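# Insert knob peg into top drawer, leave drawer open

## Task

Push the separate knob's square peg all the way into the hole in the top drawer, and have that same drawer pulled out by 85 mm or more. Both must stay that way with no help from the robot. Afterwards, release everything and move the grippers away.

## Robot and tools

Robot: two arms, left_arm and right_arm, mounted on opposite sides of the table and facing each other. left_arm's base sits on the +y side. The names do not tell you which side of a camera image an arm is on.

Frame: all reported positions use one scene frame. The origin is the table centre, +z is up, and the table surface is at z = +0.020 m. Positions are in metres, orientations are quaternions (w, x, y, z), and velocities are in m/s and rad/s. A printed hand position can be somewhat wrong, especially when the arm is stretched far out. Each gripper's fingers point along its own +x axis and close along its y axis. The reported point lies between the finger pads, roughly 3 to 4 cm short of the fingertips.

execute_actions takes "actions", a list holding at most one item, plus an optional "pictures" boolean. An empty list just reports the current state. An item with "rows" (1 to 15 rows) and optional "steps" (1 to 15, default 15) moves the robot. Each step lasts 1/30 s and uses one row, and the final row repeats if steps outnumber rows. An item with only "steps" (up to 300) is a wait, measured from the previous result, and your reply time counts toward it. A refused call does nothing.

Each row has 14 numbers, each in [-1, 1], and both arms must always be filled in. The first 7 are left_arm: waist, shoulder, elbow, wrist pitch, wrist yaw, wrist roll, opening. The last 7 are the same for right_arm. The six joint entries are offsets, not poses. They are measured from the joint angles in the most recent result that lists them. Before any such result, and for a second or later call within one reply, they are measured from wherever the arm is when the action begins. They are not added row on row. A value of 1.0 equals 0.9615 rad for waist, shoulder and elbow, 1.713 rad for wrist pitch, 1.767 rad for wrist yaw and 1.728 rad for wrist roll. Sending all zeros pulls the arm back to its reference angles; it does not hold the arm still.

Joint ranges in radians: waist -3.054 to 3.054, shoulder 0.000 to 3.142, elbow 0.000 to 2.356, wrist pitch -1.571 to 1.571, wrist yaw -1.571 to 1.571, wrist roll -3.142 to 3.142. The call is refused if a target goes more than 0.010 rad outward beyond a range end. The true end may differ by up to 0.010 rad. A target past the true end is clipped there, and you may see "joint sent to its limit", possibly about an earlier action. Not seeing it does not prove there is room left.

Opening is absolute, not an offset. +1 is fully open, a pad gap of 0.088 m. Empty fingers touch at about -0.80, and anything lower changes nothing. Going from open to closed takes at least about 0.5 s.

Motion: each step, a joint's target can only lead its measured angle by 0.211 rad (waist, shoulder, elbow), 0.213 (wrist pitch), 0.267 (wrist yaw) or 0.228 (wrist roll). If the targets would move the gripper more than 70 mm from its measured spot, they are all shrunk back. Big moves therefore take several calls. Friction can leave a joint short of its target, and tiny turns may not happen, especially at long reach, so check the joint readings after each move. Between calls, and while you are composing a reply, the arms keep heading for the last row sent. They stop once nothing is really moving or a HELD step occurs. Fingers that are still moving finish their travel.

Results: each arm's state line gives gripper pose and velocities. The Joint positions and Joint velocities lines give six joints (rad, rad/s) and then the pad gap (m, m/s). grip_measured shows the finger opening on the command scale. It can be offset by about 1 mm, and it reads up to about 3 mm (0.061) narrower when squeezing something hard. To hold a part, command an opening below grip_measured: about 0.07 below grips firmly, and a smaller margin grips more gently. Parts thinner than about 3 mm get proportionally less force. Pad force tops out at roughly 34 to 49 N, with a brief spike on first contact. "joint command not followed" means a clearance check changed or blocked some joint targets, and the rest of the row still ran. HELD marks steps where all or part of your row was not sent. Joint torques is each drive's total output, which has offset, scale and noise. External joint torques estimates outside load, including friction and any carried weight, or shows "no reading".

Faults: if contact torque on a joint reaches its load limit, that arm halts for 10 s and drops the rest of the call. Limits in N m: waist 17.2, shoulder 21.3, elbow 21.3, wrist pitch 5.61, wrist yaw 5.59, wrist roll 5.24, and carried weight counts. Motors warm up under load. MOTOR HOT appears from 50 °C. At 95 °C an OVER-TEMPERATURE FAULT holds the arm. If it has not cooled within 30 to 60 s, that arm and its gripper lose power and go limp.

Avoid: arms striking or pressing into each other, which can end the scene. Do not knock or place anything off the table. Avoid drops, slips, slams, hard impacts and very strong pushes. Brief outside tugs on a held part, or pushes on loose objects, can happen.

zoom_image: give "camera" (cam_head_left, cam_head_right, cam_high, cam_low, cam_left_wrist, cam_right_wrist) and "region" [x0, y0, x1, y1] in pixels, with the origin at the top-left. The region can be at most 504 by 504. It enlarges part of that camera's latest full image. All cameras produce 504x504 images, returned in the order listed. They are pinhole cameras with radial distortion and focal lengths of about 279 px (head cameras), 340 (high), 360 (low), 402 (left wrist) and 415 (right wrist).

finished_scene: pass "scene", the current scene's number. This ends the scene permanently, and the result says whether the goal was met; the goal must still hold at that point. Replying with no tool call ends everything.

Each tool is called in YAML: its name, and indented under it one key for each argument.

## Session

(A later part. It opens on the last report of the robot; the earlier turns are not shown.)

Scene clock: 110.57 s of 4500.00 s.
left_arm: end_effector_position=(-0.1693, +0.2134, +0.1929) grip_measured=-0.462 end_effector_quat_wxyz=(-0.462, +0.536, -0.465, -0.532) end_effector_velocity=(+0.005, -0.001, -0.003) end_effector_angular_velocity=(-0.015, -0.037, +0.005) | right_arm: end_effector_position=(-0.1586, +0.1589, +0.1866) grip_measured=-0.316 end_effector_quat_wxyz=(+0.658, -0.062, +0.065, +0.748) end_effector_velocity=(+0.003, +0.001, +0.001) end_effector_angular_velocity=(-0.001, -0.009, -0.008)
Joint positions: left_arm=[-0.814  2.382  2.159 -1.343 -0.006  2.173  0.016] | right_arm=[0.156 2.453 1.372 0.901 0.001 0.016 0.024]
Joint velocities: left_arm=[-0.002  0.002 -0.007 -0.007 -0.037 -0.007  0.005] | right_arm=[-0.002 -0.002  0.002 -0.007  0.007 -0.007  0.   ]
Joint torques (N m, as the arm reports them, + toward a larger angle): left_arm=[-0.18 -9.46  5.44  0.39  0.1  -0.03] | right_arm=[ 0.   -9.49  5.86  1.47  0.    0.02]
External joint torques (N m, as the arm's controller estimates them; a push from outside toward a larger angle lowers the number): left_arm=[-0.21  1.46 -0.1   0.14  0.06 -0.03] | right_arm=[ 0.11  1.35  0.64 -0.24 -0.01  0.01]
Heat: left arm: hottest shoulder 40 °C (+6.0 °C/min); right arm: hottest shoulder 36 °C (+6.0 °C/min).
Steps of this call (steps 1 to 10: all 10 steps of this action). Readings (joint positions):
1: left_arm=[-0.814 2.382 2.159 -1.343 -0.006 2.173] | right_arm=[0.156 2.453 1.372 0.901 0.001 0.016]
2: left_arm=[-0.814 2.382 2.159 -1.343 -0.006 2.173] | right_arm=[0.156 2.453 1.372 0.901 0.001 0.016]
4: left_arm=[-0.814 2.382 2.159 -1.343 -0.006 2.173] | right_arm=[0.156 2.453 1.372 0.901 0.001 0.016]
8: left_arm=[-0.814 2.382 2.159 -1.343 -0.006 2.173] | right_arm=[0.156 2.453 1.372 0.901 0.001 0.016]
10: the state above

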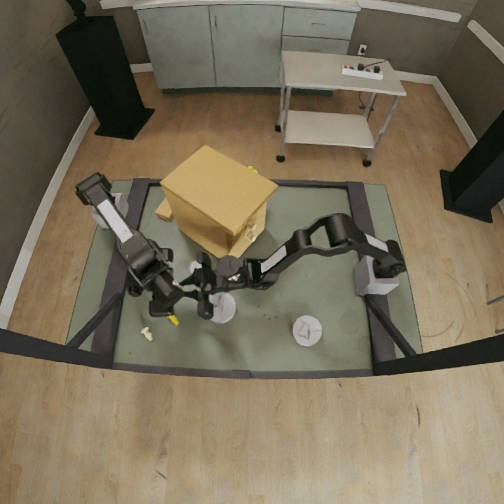

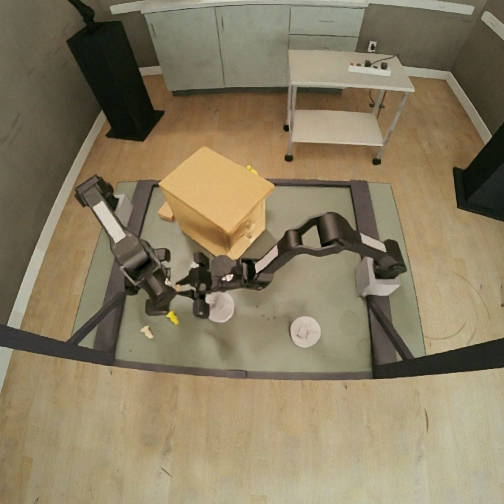

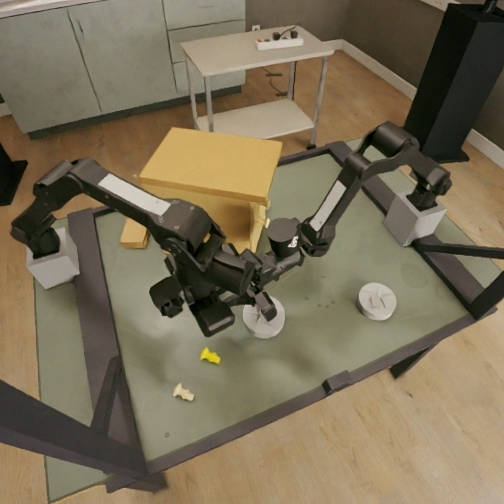

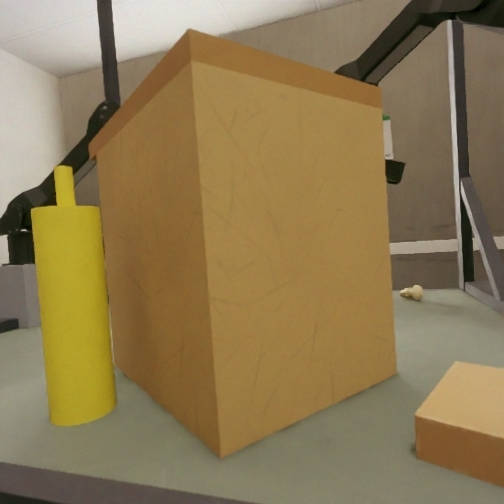

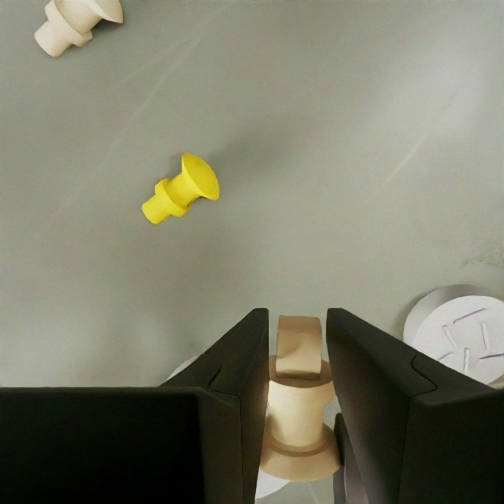

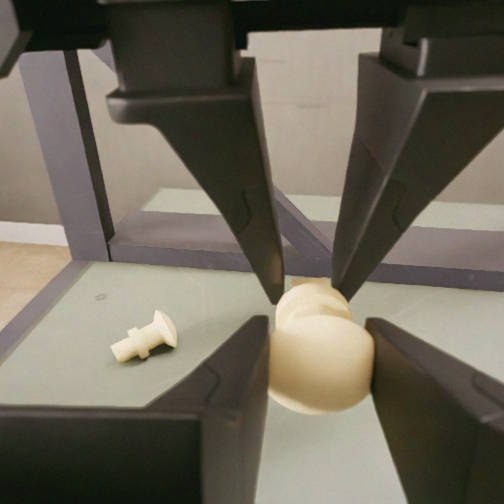

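execute_actions:
  actions:
    - {"rows":[[-0.03,-0.05,0,0,0,0,-0.45,0,-0.03,-0.05,0.01,0,0,-0.44],[-0.03,-0.05,0,0,0,0,-0.45,0,-0.06,-0.11,0.025,0,0,-0.44],[-0.03,-0.05,0,0,0,0,-0.45,0,-0.1,-0.18,0.04,0,0,-0.44],[-0.03,-0.05,0,0,0,0,-0.45,0.02,-0.15,-0.26,0.06,0,0,-0.44],[-0.03,-0.05,0,0,0,0,-0.45,0.02,-0.2,-0.35,0.08,0,0,-0.44],[-0.03,-0.05,0,0,0,0,-0.45,0.03,-0.25,-0.44,0.11,0,0,-0.44]]}
  pictures: false

execute_actions:
  actions:
    - {"rows":[[-0.2,-0.9,-0.9,0.15,0,0,-0.45,0.02,-0.38,-0.65,0.27,0,0,-0.44]]}
  pictures: false

execute_actions:
  actions:
    - {"steps":12}
  pictures: false

execute_actions:
  actions:
    - {"rows":[[0,0,0,0,0,0,-0.45,0,0,0,0,0.43,0,-0.44]]}
  pictures: false

execute_actions:
  actions:
    - {"rows":[[0,0,0,0,0,0,-0.45,-0.06,0,0,0,0.008,0,-0.44]]}

Scene clock: 125.80 s of 4500.00 s.
left_arm: end_effector_position=(-0.1793, +0.2233, +0.2094) grip_measured=-0.453 end_effector_quat_wxyz=(-0.457, +0.527, -0.486, -0.527) end_effector_velocity=(-0.002, +0.002, -0.001) end_effector_angular_velocity=(+0.004, +0.007, +0.005) | right_arm: end_effector_position=(-0.1631, +0.0770, +0.1980) grip_measured=-0.316 end_effector_quat_wxyz=(+0.647, -0.065, +0.066, +0.757) end_effector_velocity=(+0.006, -0.023, -0.031) end_effector_angular_velocity=(-0.095, -0.009, -0.011)
Joint positions: left_arm=[-0.844  2.345  2.159 -1.343 -0.006  2.173  0.017] | right_arm=[0.184 2.229 0.962 1.081 0.001 0.016 0.024]
Joint velocities: left_arm=[-0.002 -0.002 -0.007  0.007  0.007 -0.007 -0.   ] | right_arm=[-0.002 -0.002 -0.09  -0.007  0.007  0.007 -0.   ]
Joint torques (N m, as the arm reports them, + toward a larger angle): left_arm=[  0.13 -10.1    5.67   0.41   0.08   0.02] | right_arm=[ 0.04 -9.26  4.37  1.82 -0.01  0.02]
External joint torques (N m, as the arm's controller estimates them; a push from outside toward a larger angle lowers the number): left_arm=[0.18 0.85 0.01 0.1  0.02 0.03] | right_arm=[ 0.07 -0.42 -0.09  0.1  -0.01  0.01]
Heat: left arm: hottest shoulder 42 °C (+6.0 °C/min); right arm: hottest shoulder 39 °C (+9.0 °C/min).
Steps of this call (steps 1 to 15: the robot went on to your last target; steps 16 to 90: nothing new was sent; then 11.73 s passed at rest; steps 91 to 105: all 15 steps of this action). Readings (joint positions):
91: left_arm=[-0.815 2.380 2.159 -1.343 -0.006 2.173] | right_arm=[0.156 2.452 1.368 0.902 0.001 0.016]
92: left_arm=[-0.817 2.377 2.159 -1.343 -0.006 2.173] | right_arm=[0.156 2.445 1.351 0.911 0.001 0.016]
94: left_arm=[-0.827 2.369 2.159 -1.343 -0.006 2.173] | right_arm=[0.157 2.408 1.271 0.943 0.001 0.016]
98: left_arm=[-0.843 2.349 2.159 -1.343 -0.006 2.173] | right_arm=[0.172 2.283 1.044 1.044 0.001 0.016]
105: the state above

Scene clock: 126.30 s of 4500.00 s.
left_arm: end_effector_position=(-0.1206, +0.3595, +0.2809) grip_measured=-0.453 end_effector_quat_wxyz=(-0.429, +0.457, -0.602, -0.494) end_effector_velocity=(+0.320, +0.168, +0.107) end_effector_angular_velocity=(-0.093, +0.152, +0.046) | right_arm: end_effector_position=(-0.1472, -0.0612, +0.2561) grip_measured=-0.316 end_effector_quat_wxyz=(+0.643, +0.006, +0.005, +0.766) end_effector_velocity=(+0.005, -0.030, +0.016) end_effector_angular_velocity=(+0.117, -0.002, +0.015)
Joint positions: left_arm=[-1.036  1.615  1.389 -1.093 -0.004  2.173  0.017] | right_arm=[0.2   1.873 0.346 1.53  0.001 0.016 0.024]
Joint velocities: left_arm=[ 0.037 -1.507 -1.189 -0.139 -0.007 -0.007 -0.   ] | right_arm=[-0.007  0.002 -0.125  0.242 -0.022 -0.022 -0.   ]
Joint torques (N m, as the arm reports them, + toward a larger angle): left_arm=[-0.16 -5.87  6.68  1.15 -0.01 -0.02] | right_arm=[ 0.3  -5.32  3.98  1.82  0.    0.02]
External joint torques (N m, as the arm's controller estimates them; a push from outside toward a larger angle lowers the number): left_arm=[ 0.35  0.04 -0.24 -0.01 -0.12  0.  ] | right_arm=[0.3  0.52 0.29 0.13 0.   0.01]
Heat: left arm: hottest shoulder 42 °C (+6.1 °C/min); right arm: hottest shoulder 39 °C (+9.1 °C/min).
Steps of this call (steps 1 to 15: all 15 steps of this action). Readings (joint positions):
1: left_arm=[-0.849 2.327 2.134 -1.312 -0.009 2.173] | right_arm=[0.185 2.212 0.938 1.106 0.001 0.016]
2: left_arm=[-0.865 2.298 2.088 -1.265 -0.011 2.173] | right_arm=[0.187 2.183 0.886 1.156 0.001 0.016]
4: left_arm=[-0.922 2.226 1.993 -1.188 -0.011 2.173] | right_arm=[0.193 2.096 0.775 1.257 0.001 0.016]
8: left_arm=[-1.044 2.016 1.767 -1.112 -0.004 2.173] | right_arm=[0.200 1.914 0.570 1.470 0.001 0.016]
15: the state above

Scene clock: 126.70 s of 4500.00 s.
left_arm: end_effector_position=(-0.0990, +0.3718, +0.2931) grip_measured=-0.453 end_effector_quat_wxyz=(-0.412, +0.453, -0.616, -0.496) end_effector_velocity=(-0.003, -0.002, +0.001) end_effector_angular_velocity=(-0.019, +0.014, -0.007) | right_arm: end_effector_position=(-0.1476, -0.0591, +0.2836) grip_measured=-0.316 end_effector_quat_wxyz=(+0.642, +0.044, -0.026, +0.765) end_effector_velocity=(-0.008, +0.056, +0.283) end_effector_angular_velocity=(+0.816, +0.138, -0.010)
Joint positions: left_arm=[-1.035  1.487  1.301 -1.09  -0.004  2.173  0.017] | right_arm=[0.2   1.839 0.361 1.577 0.001 0.016 0.024]
Joint velocities: left_arm=[-0.002 -0.002 -0.002  0.022 -0.007  0.007  0.   ] | right_arm=[-0.002 -0.491  0.344 -0.007  0.007 -0.007 -0.   ]
Joint torques (N m, as the arm reports them, + toward a larger angle): left_arm=[-0.19 -5.14  5.22  1.08 -0.03 -0.01] | right_arm=[ 0.31  0.89 -1.67 -0.75  0.    0.02]
External joint torques (N m, as the arm's controller estimates them; a push from outside toward a larger angle lowers the number): left_arm=[-0.19  0.32 -0.86  0.34 -0.08  0.01] | right_arm=[ 0.3   5.55 -4.44 -2.35  0.    0.01]
Heat: left arm: hottest shoulder 42 °C (+6.0 °C/min); right arm: hottest shoulder 39 °C (+9.0 °C/min).
Steps of this call (steps 1 to 12: the robot went on to your last target). Readings (joint positions):
1: left_arm=[-1.035 1.572 1.357 -1.095 -0.004 2.173] | right_arm=[0.200 1.873 0.345 1.536 0.001 0.016]
2: left_arm=[-1.035 1.540 1.339 -1.095 -0.004 2.173] | right_arm=[0.200 1.873 0.345 1.538 0.001 0.016]
4: left_arm=[-1.035 1.500 1.323 -1.091 -0.004 2.173] | right_arm=[0.200 1.873 0.344 1.538 0.001 0.016]
8: left_arm=[-1.035 1.487 1.308 -1.090 -0.004 2.173] | right_arm=[0.200 1.873 0.342 1.538 0.001 0.016]
12: the state above

Scene clock: 127.20 s of 4500.00 s.
left_arm: end_effector_position=(-0.0990, +0.3718, +0.2931) grip_measured=-0.453 end_effector_quat_wxyz=(-0.412, +0.453, -0.616, -0.496) end_effector_velocity=(+0.003, +0.001, -0.002) end_effector_angular_velocity=(+0.006, -0.011, +0.021) | right_arm: end_effector_position=(-0.0403, -0.0805, +0.2786) grip_measured=-0.315 end_effector_quat_wxyz=(+0.876, +0.052, -0.011, +0.480) end_effector_velocity=(+0.022, -0.013, -0.003) end_effector_angular_velocity=(-0.014, +0.007, -0.161)
Joint positions: left_arm=[-1.035  1.487  1.301 -1.09  -0.004  2.173  0.017] | right_arm=[0.2   1.839 0.36  1.574 0.744 0.016 0.024]
Joint velocities: left_arm=[-0.002 -0.002 -0.007 -0.007 -0.007 -0.022 -0.   ] | right_arm=[-0.007 -0.002 -0.002 -0.007  0.154 -0.007 -0.   ]
Joint torques (N m, as the arm reports them, + toward a larger angle): left_arm=[ 0.04 -4.59  6.03  0.82  0.08  0.  ] | right_arm=[ 0.04 -4.45  3.67  1.46  0.05  0.02]
External joint torques (N m, as the arm's controller estimates them; a push from outside toward a larger angle lowers the number): left_arm=[ 0.04  0.83 -0.03  0.07  0.03  0.01] | right_arm=[0.02 0.65 0.45 0.01 0.1  0.01]
Heat: left arm: hottest shoulder 42 °C (+6.1 °C/min); right arm: hottest shoulder 39 °C (+9.1 °C/min).
Steps of this call (steps 1 to 15: all 15 steps of this action). Readings (joint positions):
1: left_arm=[-1.035 1.487 1.301 -1.090 -0.004 2.173] | right_arm=[0.204 1.822 0.374 1.577 0.045 0.016]
2: left_arm=[-1.035 1.487 1.301 -1.090 -0.004 2.173] | right_arm=[0.206 1.811 0.384 1.577 0.126 0.016]
4: left_arm=[-1.035 1.487 1.301 -1.090 -0.004 2.173] | right_arm=[0.204 1.799 0.398 1.577 0.273 0.016]
8: left_arm=[-1.035 1.487 1.301 -1.090 -0.004 2.173] | right_arm=[0.203 1.834 0.367 1.569 0.571 0.016]
15: the state above

Scene clock: 127.70 s of 4500.00 s.
left_arm: end_effector_position=(-0.0990, +0.3718, +0.2931) grip_measured=-0.453 end_effector_quat_wxyz=(-0.412, +0.453, -0.616, -0.496) end_effector_velocity=(+0.004, -0.000, -0.002) end_effector_angular_velocity=(+0.002, -0.013, +0.012) | right_arm: end_effector_position=(-0.0195, -0.0842, +0.2785) grip_measured=-0.315 end_effector_quat_wxyz=(+0.891, +0.052, -0.012, +0.451) end_effector_velocity=(+0.000, +0.000, -0.004) end_effector_angular_velocity=(-0.026, -0.009, +0.004)
Joint positions: left_arm=[-1.035  1.487  1.301 -1.09  -0.004  2.173  0.017] | right_arm=[0.146 1.839 0.36  1.574 0.756 0.016 0.024]
Joint velocities: left_arm=[ 0.002 -0.002 -0.007 -0.007 -0.007 -0.007 -0.   ] | right_arm=[-0.002 -0.002 -0.002 -0.022 -0.007 -0.007 -0.   ]
Joint torques (N m, as the arm reports them, + toward a larger angle): left_arm=[ 0.03 -4.52  6.2   0.82  0.1  -0.03] | right_arm=[-0.32 -4.42  3.58  1.25  0.07  0.02]
External joint torques (N m, as the arm's controller estimates them; a push from outside toward a larger angle lowers the number): left_arm=[-0.01  0.91  0.18  0.1   0.05 -0.01] | right_arm=[-0.34  0.66  0.41 -0.19  0.11  0.01]
Heat: left arm: hottest shoulder 42 °C (+6.0 °C/min); right arm: hottest shoulder 39 °C (+9.0 °C/min).
Steps of this call (steps 1 to 15: all 15 steps of this action). Readings (joint positions):
1: left_arm=[-1.035 1.487 1.301 -1.090 -0.004 2.173] | right_arm=[0.196 1.839 0.360 1.574 0.746 0.016]
2: left_arm=[-1.035 1.487 1.301 -1.090 -0.004 2.173] | right_arm=[0.184 1.839 0.360 1.574 0.747 0.016]
4: left_arm=[-1.035 1.487 1.301 -1.090 -0.004 2.173] | right_arm=[0.159 1.839 0.360 1.574 0.754 0.016]
8: left_arm=[-1.035 1.487 1.301 -1.090 -0.004 2.173] | right_arm=[0.147 1.839 0.360 1.574 0.756 0.016]
15: the state above

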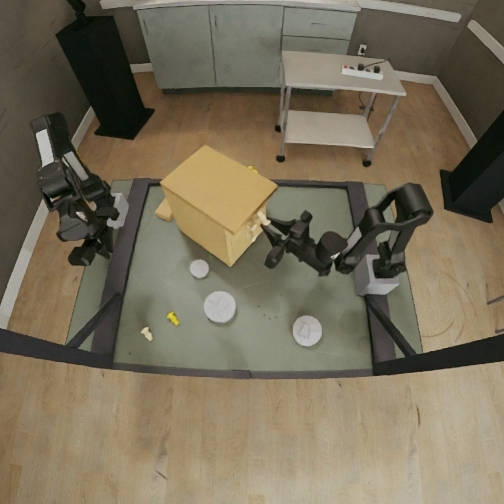

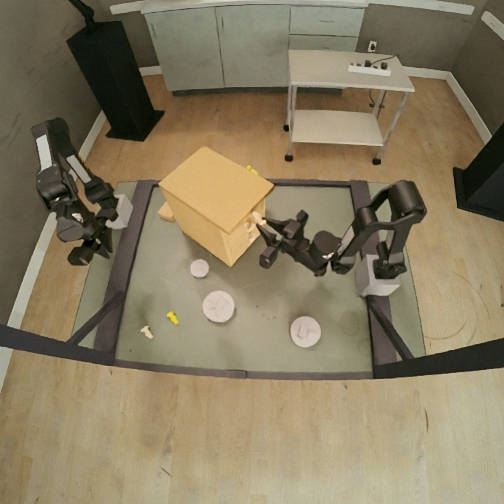

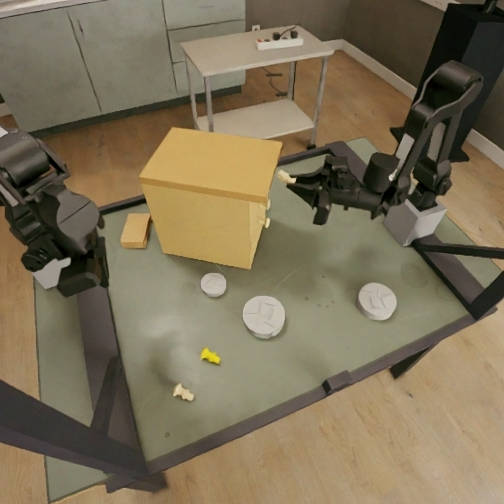

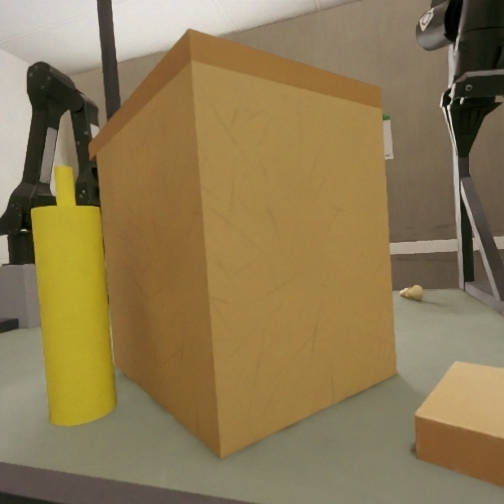

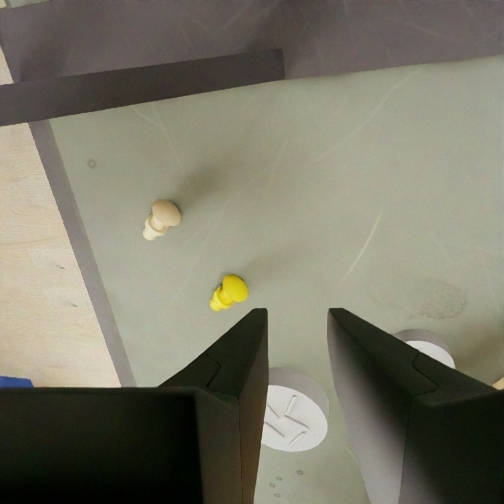

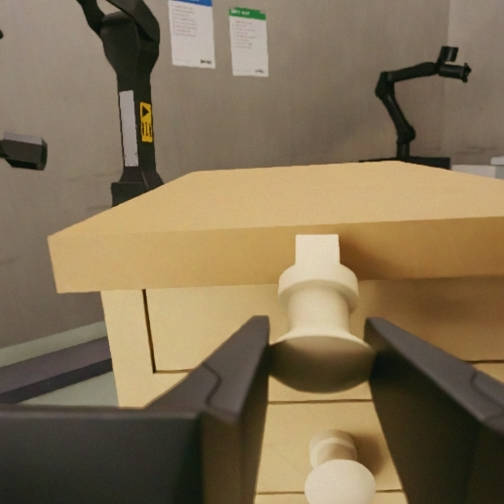

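execute_actions:
  actions:
    - {"rows":[[0,0,0,0,0,0,-0.45,0,0.09,0,-0.022,0,0,-0.44]]}
  pictures: false

execute_actions:
  actions:
    - {"rows":[[0,0,0,0,0,0,-0.45,-0.05,0.04,0.085,-0.025,-0.028,0,-0.44]]}

zoom_image:
  camera: "cam_high"
  region: [240,150,330,240]

Scene clock: 135.33 s of 4500.00 s.
left_arm: end_effector_position=(-0.0990, +0.3718, +0.2931) grip_measured=-0.453 end_effector_quat_wxyz=(-0.412, +0.453, -0.616, -0.496) end_effector_velocity=(+0.004, +0.004, -0.000) end_effector_angular_velocity=(+0.016, -0.010, +0.002) | right_arm: end_effector_position=(-0.0195, -0.0827, +0.2456) grip_measured=-0.315 end_effector_quat_wxyz=(+0.893, -0.003, +0.007, +0.451) end_effector_velocity=(-0.000, +0.001, +0.000) end_effector_angular_velocity=(-0.015, -0.018, +0.005)
Joint positions: left_arm=[-1.035  1.487  1.301 -1.09  -0.004  2.173  0.017] | right_arm=[0.146 1.919 0.36  1.538 0.756 0.016 0.024]
Joint velocities: left_arm=[-0.002 -0.007 -0.002 -0.022  0.007 -0.007 -0.   ] | right_arm=[-0.002 -0.002  0.002 -0.007 -0.007 -0.022  0.   ]
Joint torques (N m, as the arm reports them, + toward a larger angle): left_arm=[ 0.16 -4.62  6.02  0.8   0.09 -0.05] | right_arm=[ 0.02 -4.03  3.21  1.18  0.01  0.02]
External joint torques (N m, as the arm's controller estimates them; a push from outside toward a larger angle lowers the number): left_arm=[ 0.2   0.94 -0.09  0.07  0.03 -0.04] | right_arm=[ 0.02  1.31  0.34 -0.32  0.01  0.01]
Heat: left arm: hottest shoulder 40 °C (+4.0 °C/min); right arm: hottest shoulder 38 °C (+7.1 °C/min).
Steps of this call (steps 1 to 15: the robot went on to your last target; steps 16 to 90: nothing new was sent; then 4.13 s passed at rest; steps 91 to 105: all 15 steps of this action). Readings (joint positions):
91: left_arm=[-1.035 1.487 1.301 -1.090 -0.004 2.173] | right_arm=[0.146 1.848 0.360 1.574 0.756 0.016]
92: left_arm=[-1.035 1.487 1.301 -1.090 -0.004 2.173] | right_arm=[0.146 1.863 0.362 1.568 0.756 0.016]
94: left_arm=[-1.035 1.487 1.301 -1.090 -0.004 2.173] | right_arm=[0.146 1.897 0.361 1.542 0.756 0.016]
98: left_arm=[-1.035 1.487 1.301 -1.090 -0.004 2.173] | right_arm=[0.146 1.918 0.360 1.538 0.756 0.016]
105: the state above

Scene clock: 135.83 s of 4500.00 s.
left_arm: end_effector_position=(-0.0990, +0.3718, +0.2931) grip_measured=-0.453 end_effector_quat_wxyz=(-0.412, +0.453, -0.616, -0.496) end_effector_velocity=(+0.004, -0.002, -0.001) end_effector_angular_velocity=(-0.013, -0.016, +0.016) | right_arm: end_effector_position=(-0.0104, -0.0637, +0.2453) grip_measured=-0.315 end_effector_quat_wxyz=(+0.892, -0.003, +0.008, +0.452) end_effector_velocity=(-0.000, +0.001, +0.000) end_effector_angular_velocity=(-0.007, -0.006, +0.005)
Joint positions: left_arm=[-1.035  1.487  1.301 -1.09  -0.004  2.173  0.017] | right_arm=[0.101 1.951 0.433 1.497 0.709 0.016 0.024]
Joint velocities: left_arm=[ 0.002 -0.002 -0.002 -0.007 -0.022 -0.007 -0.   ] | right_arm=[-0.002 -0.002  0.002 -0.007 -0.007 -0.007 -0.   ]
Joint torques (N m, as the arm reports them, + toward a larger angle): left_arm=[ 0.05 -4.67  6.31  0.81  0.1  -0.01] | right_arm=[-0.34 -4.36  4.51  1.2  -0.09  0.02]
External joint torques (N m, as the arm's controller estimates them; a push from outside toward a larger angle lowers the number): left_arm=[0.02 0.76 0.23 0.06 0.05 0.  ] | right_arm=[-0.33  1.35  1.47 -0.3  -0.1   0.01]
Heat: left arm: hottest shoulder 40 °C (+4.0 °C/min); right arm: hottest shoulder 37 °C (+6.0 °C/min).
Steps of this call (steps 1 to 15: all 15 steps of this action). Readings (joint positions):
1: left_arm=[-1.035 1.487 1.301 -1.090 -0.004 2.173] | right_arm=[0.142 1.923 0.367 1.532 0.748 0.016]
2: left_arm=[-1.035 1.487 1.301 -1.090 -0.004 2.173] | right_arm=[0.131 1.930 0.383 1.519 0.736 0.016]
4: left_arm=[-1.035 1.487 1.301 -1.090 -0.004 2.173] | right_arm=[0.113 1.945 0.415 1.505 0.721 0.016]
8: left_arm=[-1.035 1.487 1.301 -1.090 -0.004 2.173] | right_arm=[0.102 1.949 0.431 1.500 0.712 0.016]
15: the state above

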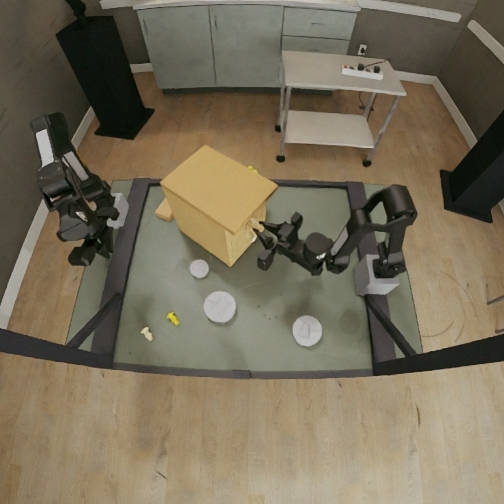

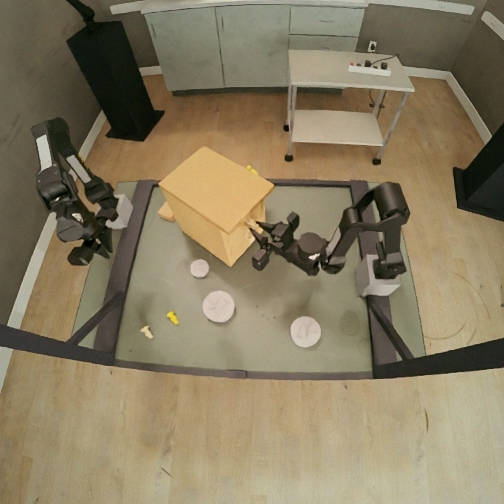

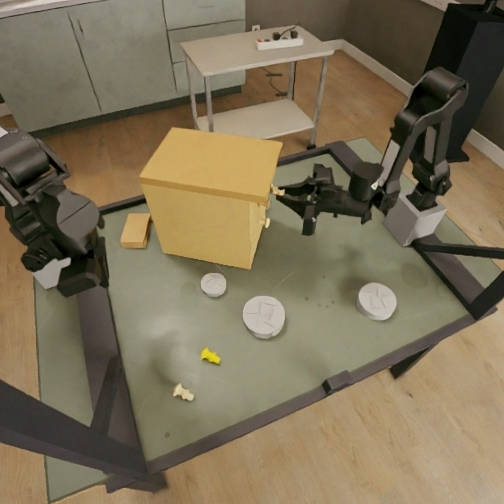

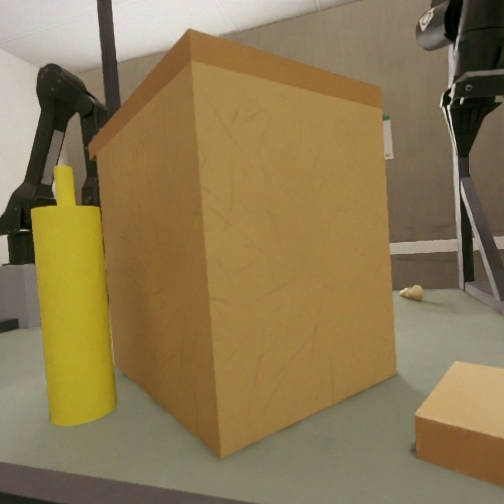

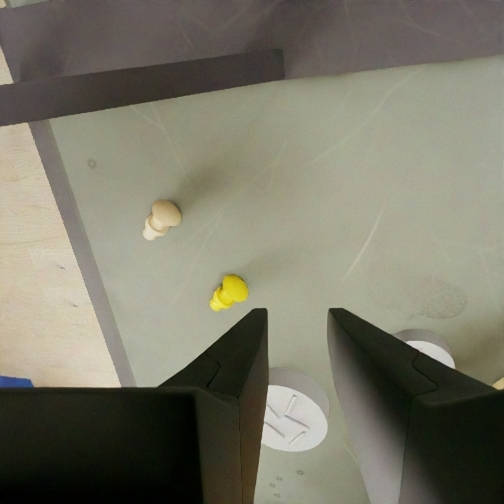

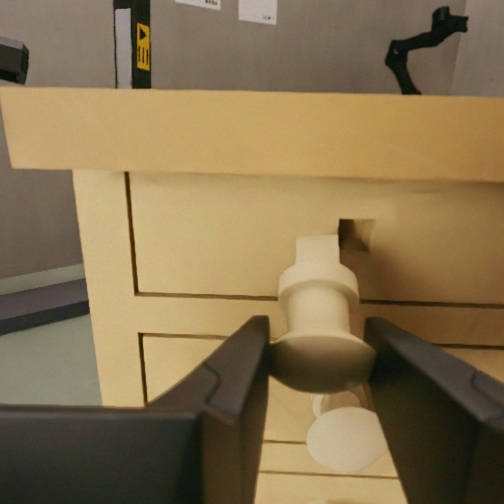

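Region (240, 150, 330, 240) of cam_high's 504x504 image, scaled by 5.600, with more detail than that image has.

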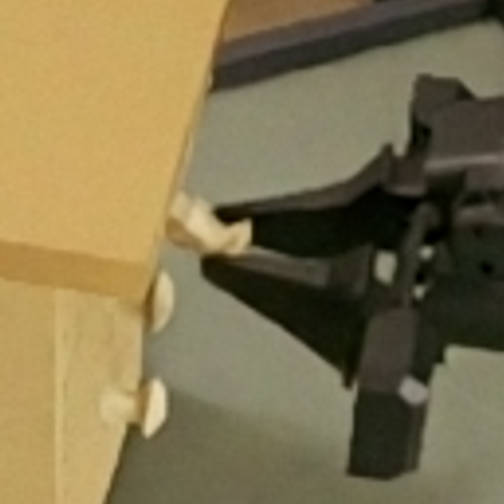

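execute_actions:
  actions: []

Scene clock: 177.97 s of 4500.00 s.
left_arm: end_effector_position=(-0.0990, +0.3718, +0.2931) grip_measured=-0.453 end_effector_quat_wxyz=(-0.412, +0.453, -0.616, -0.496) end_effector_velocity=(+0.001, +0.002, -0.001) end_effector_angular_velocity=(-0.004, -0.011, -0.012) | right_arm: end_effector_position=(-0.0104, -0.0636, +0.2453) grip_measured=-0.315 end_effector_quat_wxyz=(+0.892, -0.003, +0.008, +0.452) end_effector_velocity=(+0.000, -0.000, -0.004) end_effector_angular_velocity=(-0.009, +0.016, +0.005)
Joint positions: left_arm=[-1.035  1.487  1.301 -1.09  -0.004  2.173  0.017] | right_arm=[0.101 1.951 0.433 1.497 0.709 0.016 0.024]
Joint velocities: left_arm=[-0.007 -0.002 -0.002 -0.007 -0.007  0.007 -0.   ] | right_arm=[-0.002 -0.002 -0.002 -0.022 -0.007  0.022 -0.   ]
Joint torques (N m, as the arm reports them, + toward a larger angle): left_arm=[ 0.08 -4.42  6.21  0.82  0.07  0.  ] | right_arm=[-0.33 -4.36  4.43  1.2  -0.1   0.02]
External joint torques (N m, as the arm's controller estimates them; a push from outside toward a larger angle lowers the number): left_arm=[0.1  1.03 0.14 0.08 0.02 0.01] | right_arm=[-0.33  1.36  1.38 -0.3  -0.11  0.01]
Heat: left arm: hottest shoulder 34 °C (-7.1 °C/min); right arm: hottest shoulder 34 °C (-4.0 °C/min).
Steps of this call (steps 1 to 15: the robot went on to your last target; steps 16 to 90: nothing new was sent; then 39.13 s passed at rest). Readings (joint positions):
1: left_arm=[-1.035 1.487 1.301 -1.090 -0.004 2.173] | right_arm=[0.101 1.951 0.433 1.497 0.709 0.016]
2: left_arm=[-1.035 1.487 1.301 -1.090 -0.004 2.173] | right_arm=[0.101 1.951 0.433 1.497 0.709 0.016]
4: left_arm=[-1.035 1.487 1.301 -1.090 -0.004 2.173] | right_arm=[0.101 1.951 0.433 1.497 0.709 0.016]
8: left_arm=[-1.035 1.487 1.301 -1.090 -0.004 2.173] | right_arm=[0.101 1.951 0.433 1.497 0.709 0.016]
90: the state above
All arms were judged still, so your last target was given up. Only a new action makes them travel on or press farther. Fingers that are still opening or closing keep moving.

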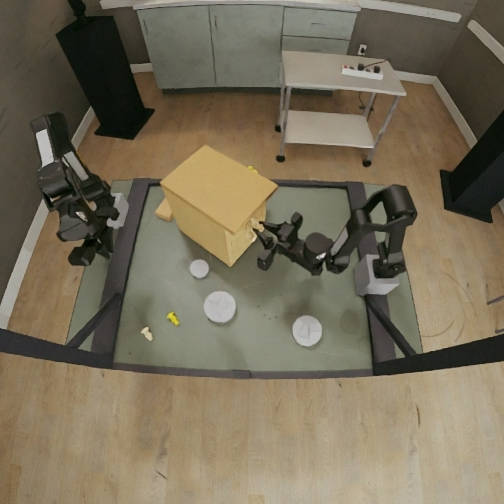

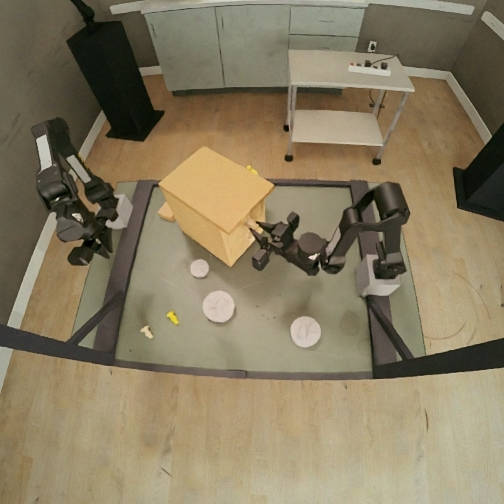

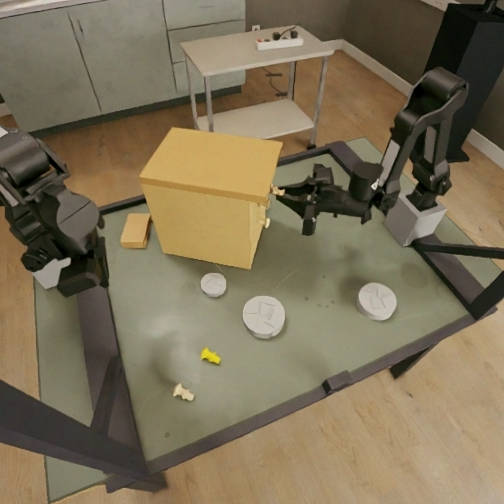

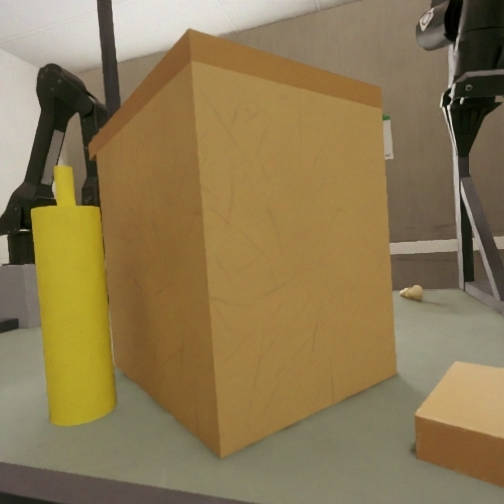

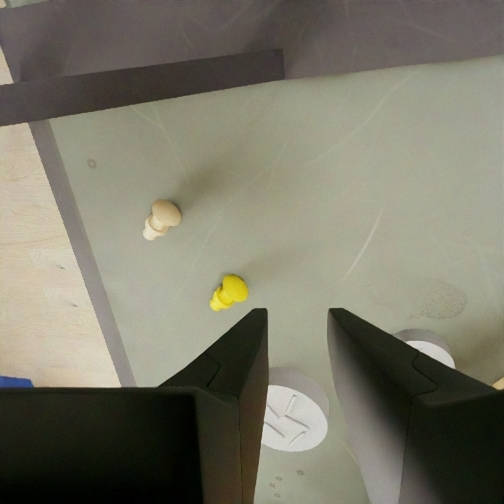

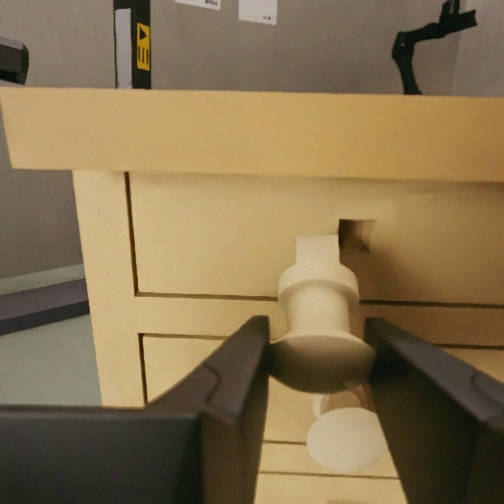

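execute_actions:
  actions:
    - {"rows":[[0,0,0,0,0,0,-0.45,-0.065,0,0,0,-0.036,0.012,-0.44]]}

zoom_image:
  camera: "cam_high"
  region: [230,150,330,250]

Scene clock: 183.70 s of 4500.00 s.
left_arm: end_effector_position=(-0.0990, +0.3718, +0.2931) grip_measured=-0.453 end_effector_quat_wxyz=(-0.412, +0.453, -0.616, -0.496) end_effector_velocity=(+0.003, -0.001, -0.001) end_effector_angular_velocity=(+0.003, -0.007, +0.026) | right_arm: end_effector_position=(+0.0045, -0.0628, +0.2452) grip_measured=-0.315 end_effector_quat_wxyz=(+0.892, +0.004, +0.012, +0.452) end_effector_velocity=(-0.002, +0.001, -0.003) end_effector_angular_velocity=(-0.008, +0.006, +0.019)
Joint positions: left_arm=[-1.035  1.487  1.301 -1.09  -0.004  2.173  0.017] | right_arm=[0.042 1.951 0.433 1.497 0.648 0.031 0.024]
Joint velocities: left_arm=[ 0.002 -0.002 -0.002 -0.007 -0.007 -0.022 -0.   ] | right_arm=[-0.002  0.002 -0.002 -0.007 -0.022  0.007 -0.   ]
Joint torques (N m, as the arm reports them, + toward a larger angle): left_arm=[ 0.07 -4.62  6.05  0.83  0.03 -0.06] | right_arm=[-0.35 -5.    3.44  1.33 -0.1   0.18]
External joint torques (N m, as the arm's controller estimates them; a push from outside toward a larger angle lowers the number): left_arm=[ 0.06  0.83 -0.02  0.09 -0.02 -0.05] | right_arm=[-0.39  0.75  0.34 -0.2  -0.1   0.18]
Heat: left arm: hottest shoulder 34 °C (-8.1 °C/min); right arm: hottest shoulder 34 °C (-5.1 °C/min).
Steps of this call (steps 1 to 90: nothing new was sent; then 2.23 s passed at rest; steps 91 to 105: all 15 steps of this action). Readings (joint positions):
91: left_arm=[-1.035 1.487 1.301 -1.090 -0.004 2.173] | right_arm=[0.096 1.951 0.433 1.497 0.695 0.017]
92: left_arm=[-1.035 1.487 1.301 -1.090 -0.004 2.173] | right_arm=[0.083 1.951 0.433 1.497 0.678 0.020]
94: left_arm=[-1.035 1.487 1.301 -1.090 -0.004 2.173] | right_arm=[0.057 1.951 0.433 1.497 0.665 0.026]
98: left_arm=[-1.035 1.487 1.301 -1.090 -0.004 2.173] | right_arm=[0.042 1.951 0.433 1.497 0.652 0.030]
105: the state above

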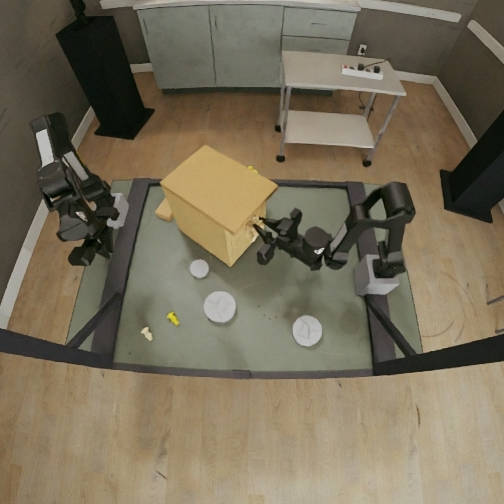

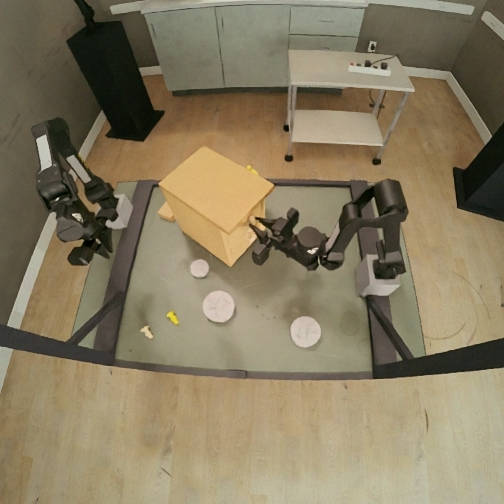

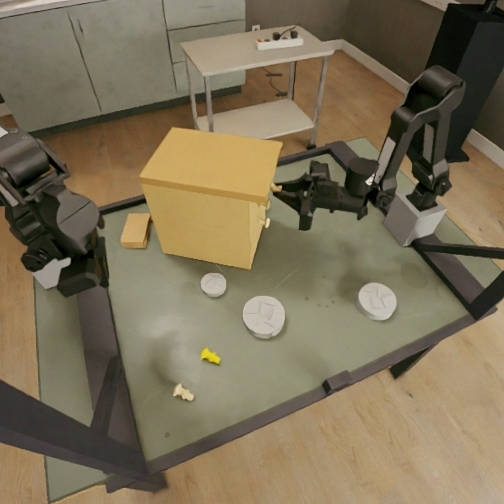

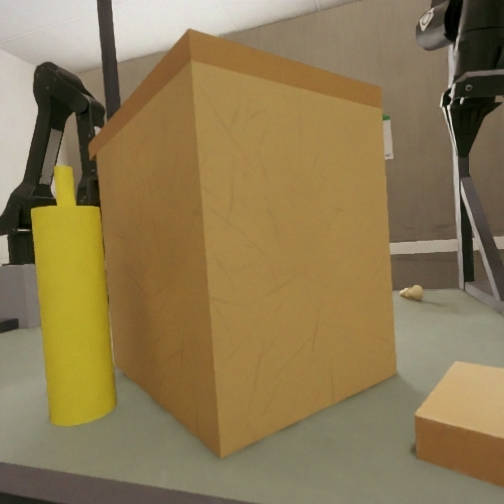

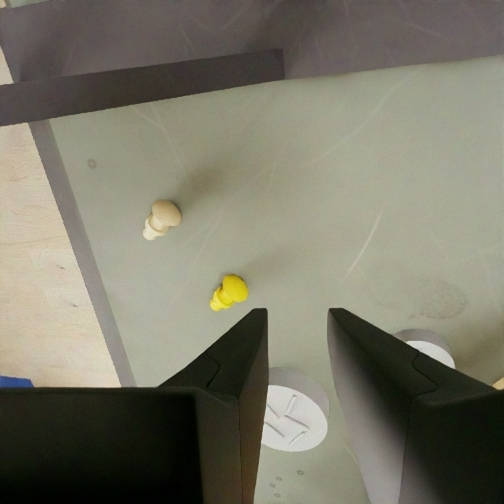

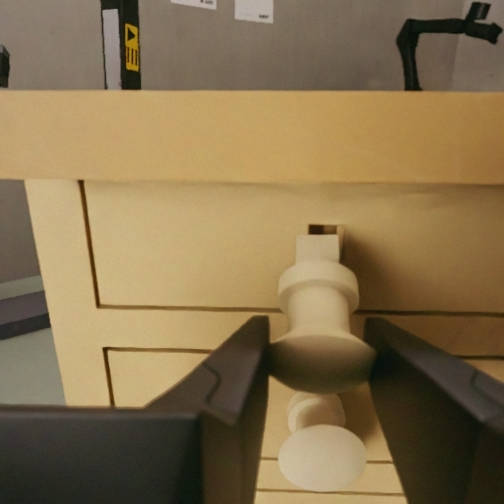

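Region (230, 150, 330, 250) of cam_high's 504x504 image, scaled by 5.040, with more detail than that image has.

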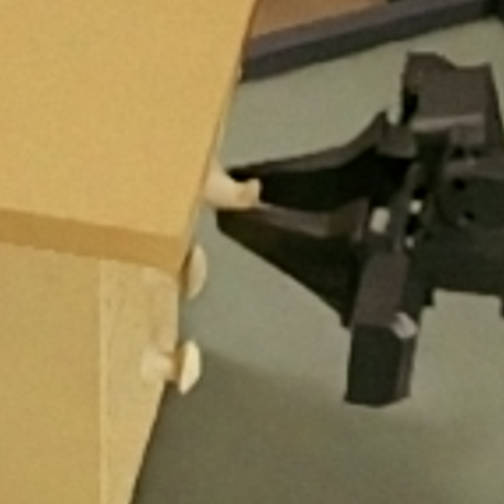

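execute_actions:
  actions:
    - {"rows":[[0,0,0,0,0,0,-0.45,-0.038,0.022,0.045,-0.011,-0.021,0.006,-0.44]]}

zoom_image:
  camera: "cam_right_wrist"
  region: [220,170,420,370]

Scene clock: 191.10 s of 4500.00 s.
left_arm: end_effector_position=(-0.0990, +0.3718, +0.2931) grip_measured=-0.453 end_effector_quat_wxyz=(-0.412, +0.453, -0.616, -0.496) end_effector_velocity=(-0.002, +0.001, -0.001) end_effector_angular_velocity=(+0.007, +0.007, +0.002) | right_arm: end_effector_position=(+0.0130, -0.0550, +0.2451) grip_measured=-0.315 end_effector_quat_wxyz=(+0.892, +0.007, +0.013, +0.453) end_effector_velocity=(-0.002, -0.001, -0.002) end_effector_angular_velocity=(-0.017, -0.006, +0.010)
Joint positions: left_arm=[-1.035  1.487  1.301 -1.09  -0.004  2.173  0.017] | right_arm=[0.01  1.966 0.465 1.48  0.616 0.035 0.024]
Joint velocities: left_arm=[-0.002  0.002 -0.002  0.007  0.007 -0.007 -0.   ] | right_arm=[ 0.002 -0.002 -0.007 -0.007 -0.007 -0.007 -0.   ]
Joint torques (N m, as the arm reports them, + toward a larger angle): left_arm=[ 0.07 -4.54  6.09  0.82  0.08 -0.06] | right_arm=[-0.41 -4.52  4.93  1.22 -0.16  0.18]
External joint torques (N m, as the arm's controller estimates them; a push from outside toward a larger angle lowers the number): left_arm=[ 0.08  0.82  0.02  0.06  0.03 -0.04] | right_arm=[-0.43  1.48  1.75 -0.35 -0.16  0.17]
Heat: left arm: hottest shoulder 34 °C (-7.1 °C/min); right arm: hottest shoulder 34 °C (-4.0 °C/min).
Steps of this call (steps 1 to 15: the robot went on to your last target; steps 16 to 90: nothing new was sent; then 3.90 s passed at rest; steps 91 to 105: all 15 steps of this action). Readings (joint positions):
91: left_arm=[-1.035 1.487 1.301 -1.090 -0.004 2.173] | right_arm=[0.039 1.953 0.436 1.495 0.641 0.032]
92: left_arm=[-1.035 1.487 1.301 -1.090 -0.004 2.173] | right_arm=[0.032 1.956 0.444 1.490 0.632 0.033]
94: left_arm=[-1.035 1.487 1.301 -1.090 -0.004 2.173] | right_arm=[0.018 1.962 0.459 1.484 0.623 0.034]
98: left_arm=[-1.035 1.487 1.301 -1.090 -0.004 2.173] | right_arm=[0.011 1.965 0.465 1.480 0.617 0.035]
105: the state above

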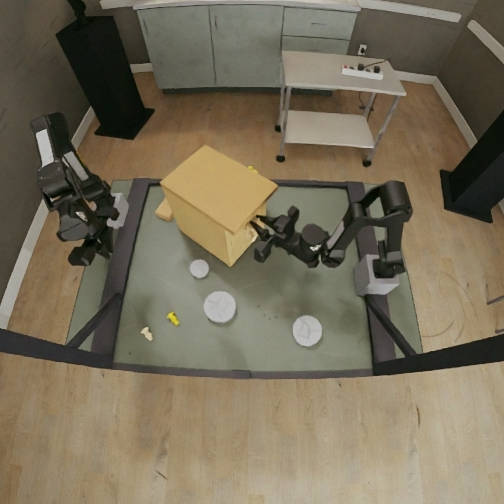

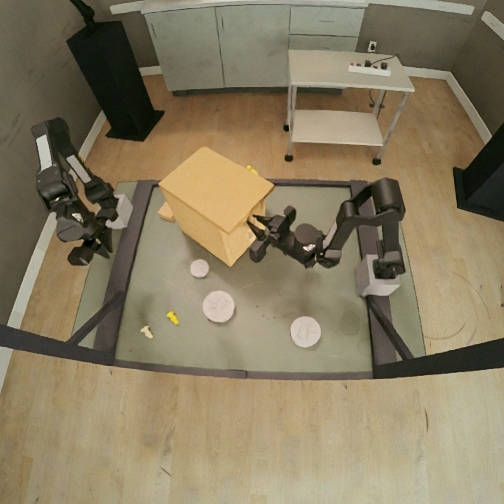

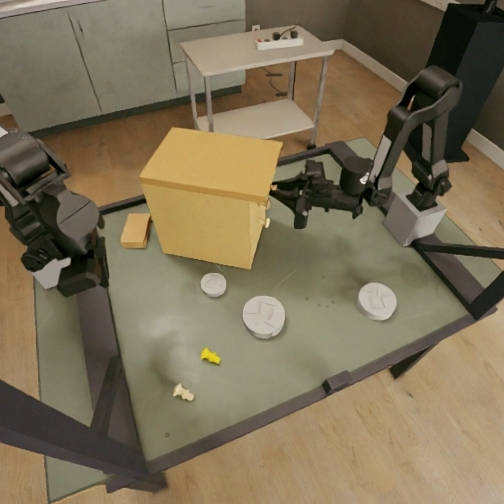

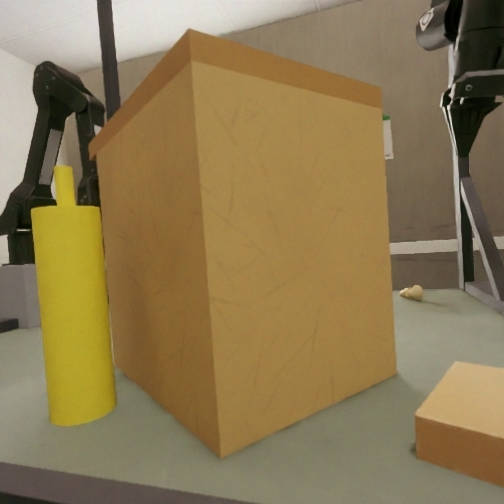

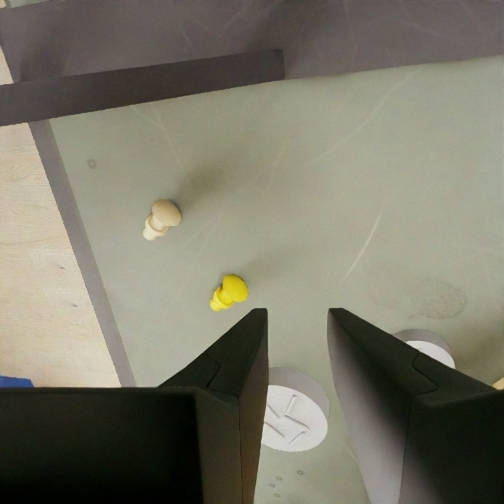

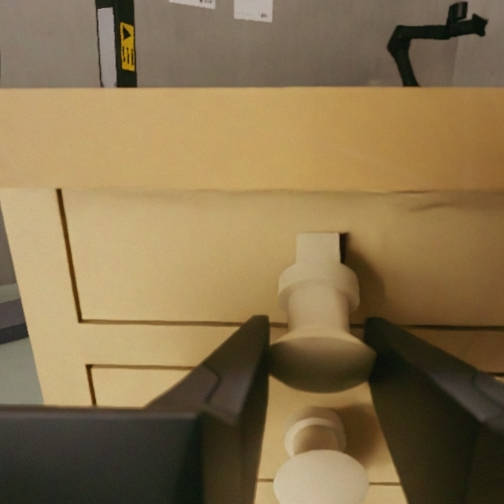

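Region (220, 170, 420, 370) of cam_right_wrist's 504x504 image, scaled by 2.520, with more detail than that image has.

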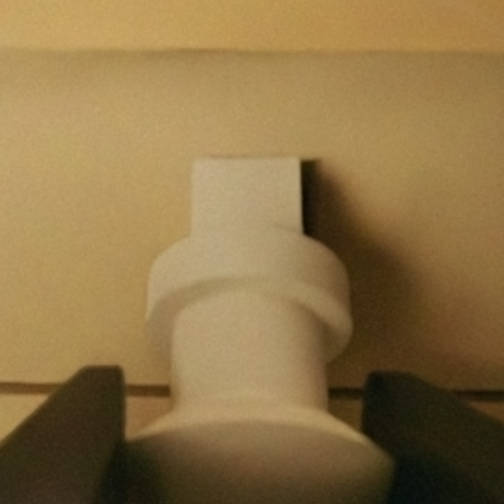

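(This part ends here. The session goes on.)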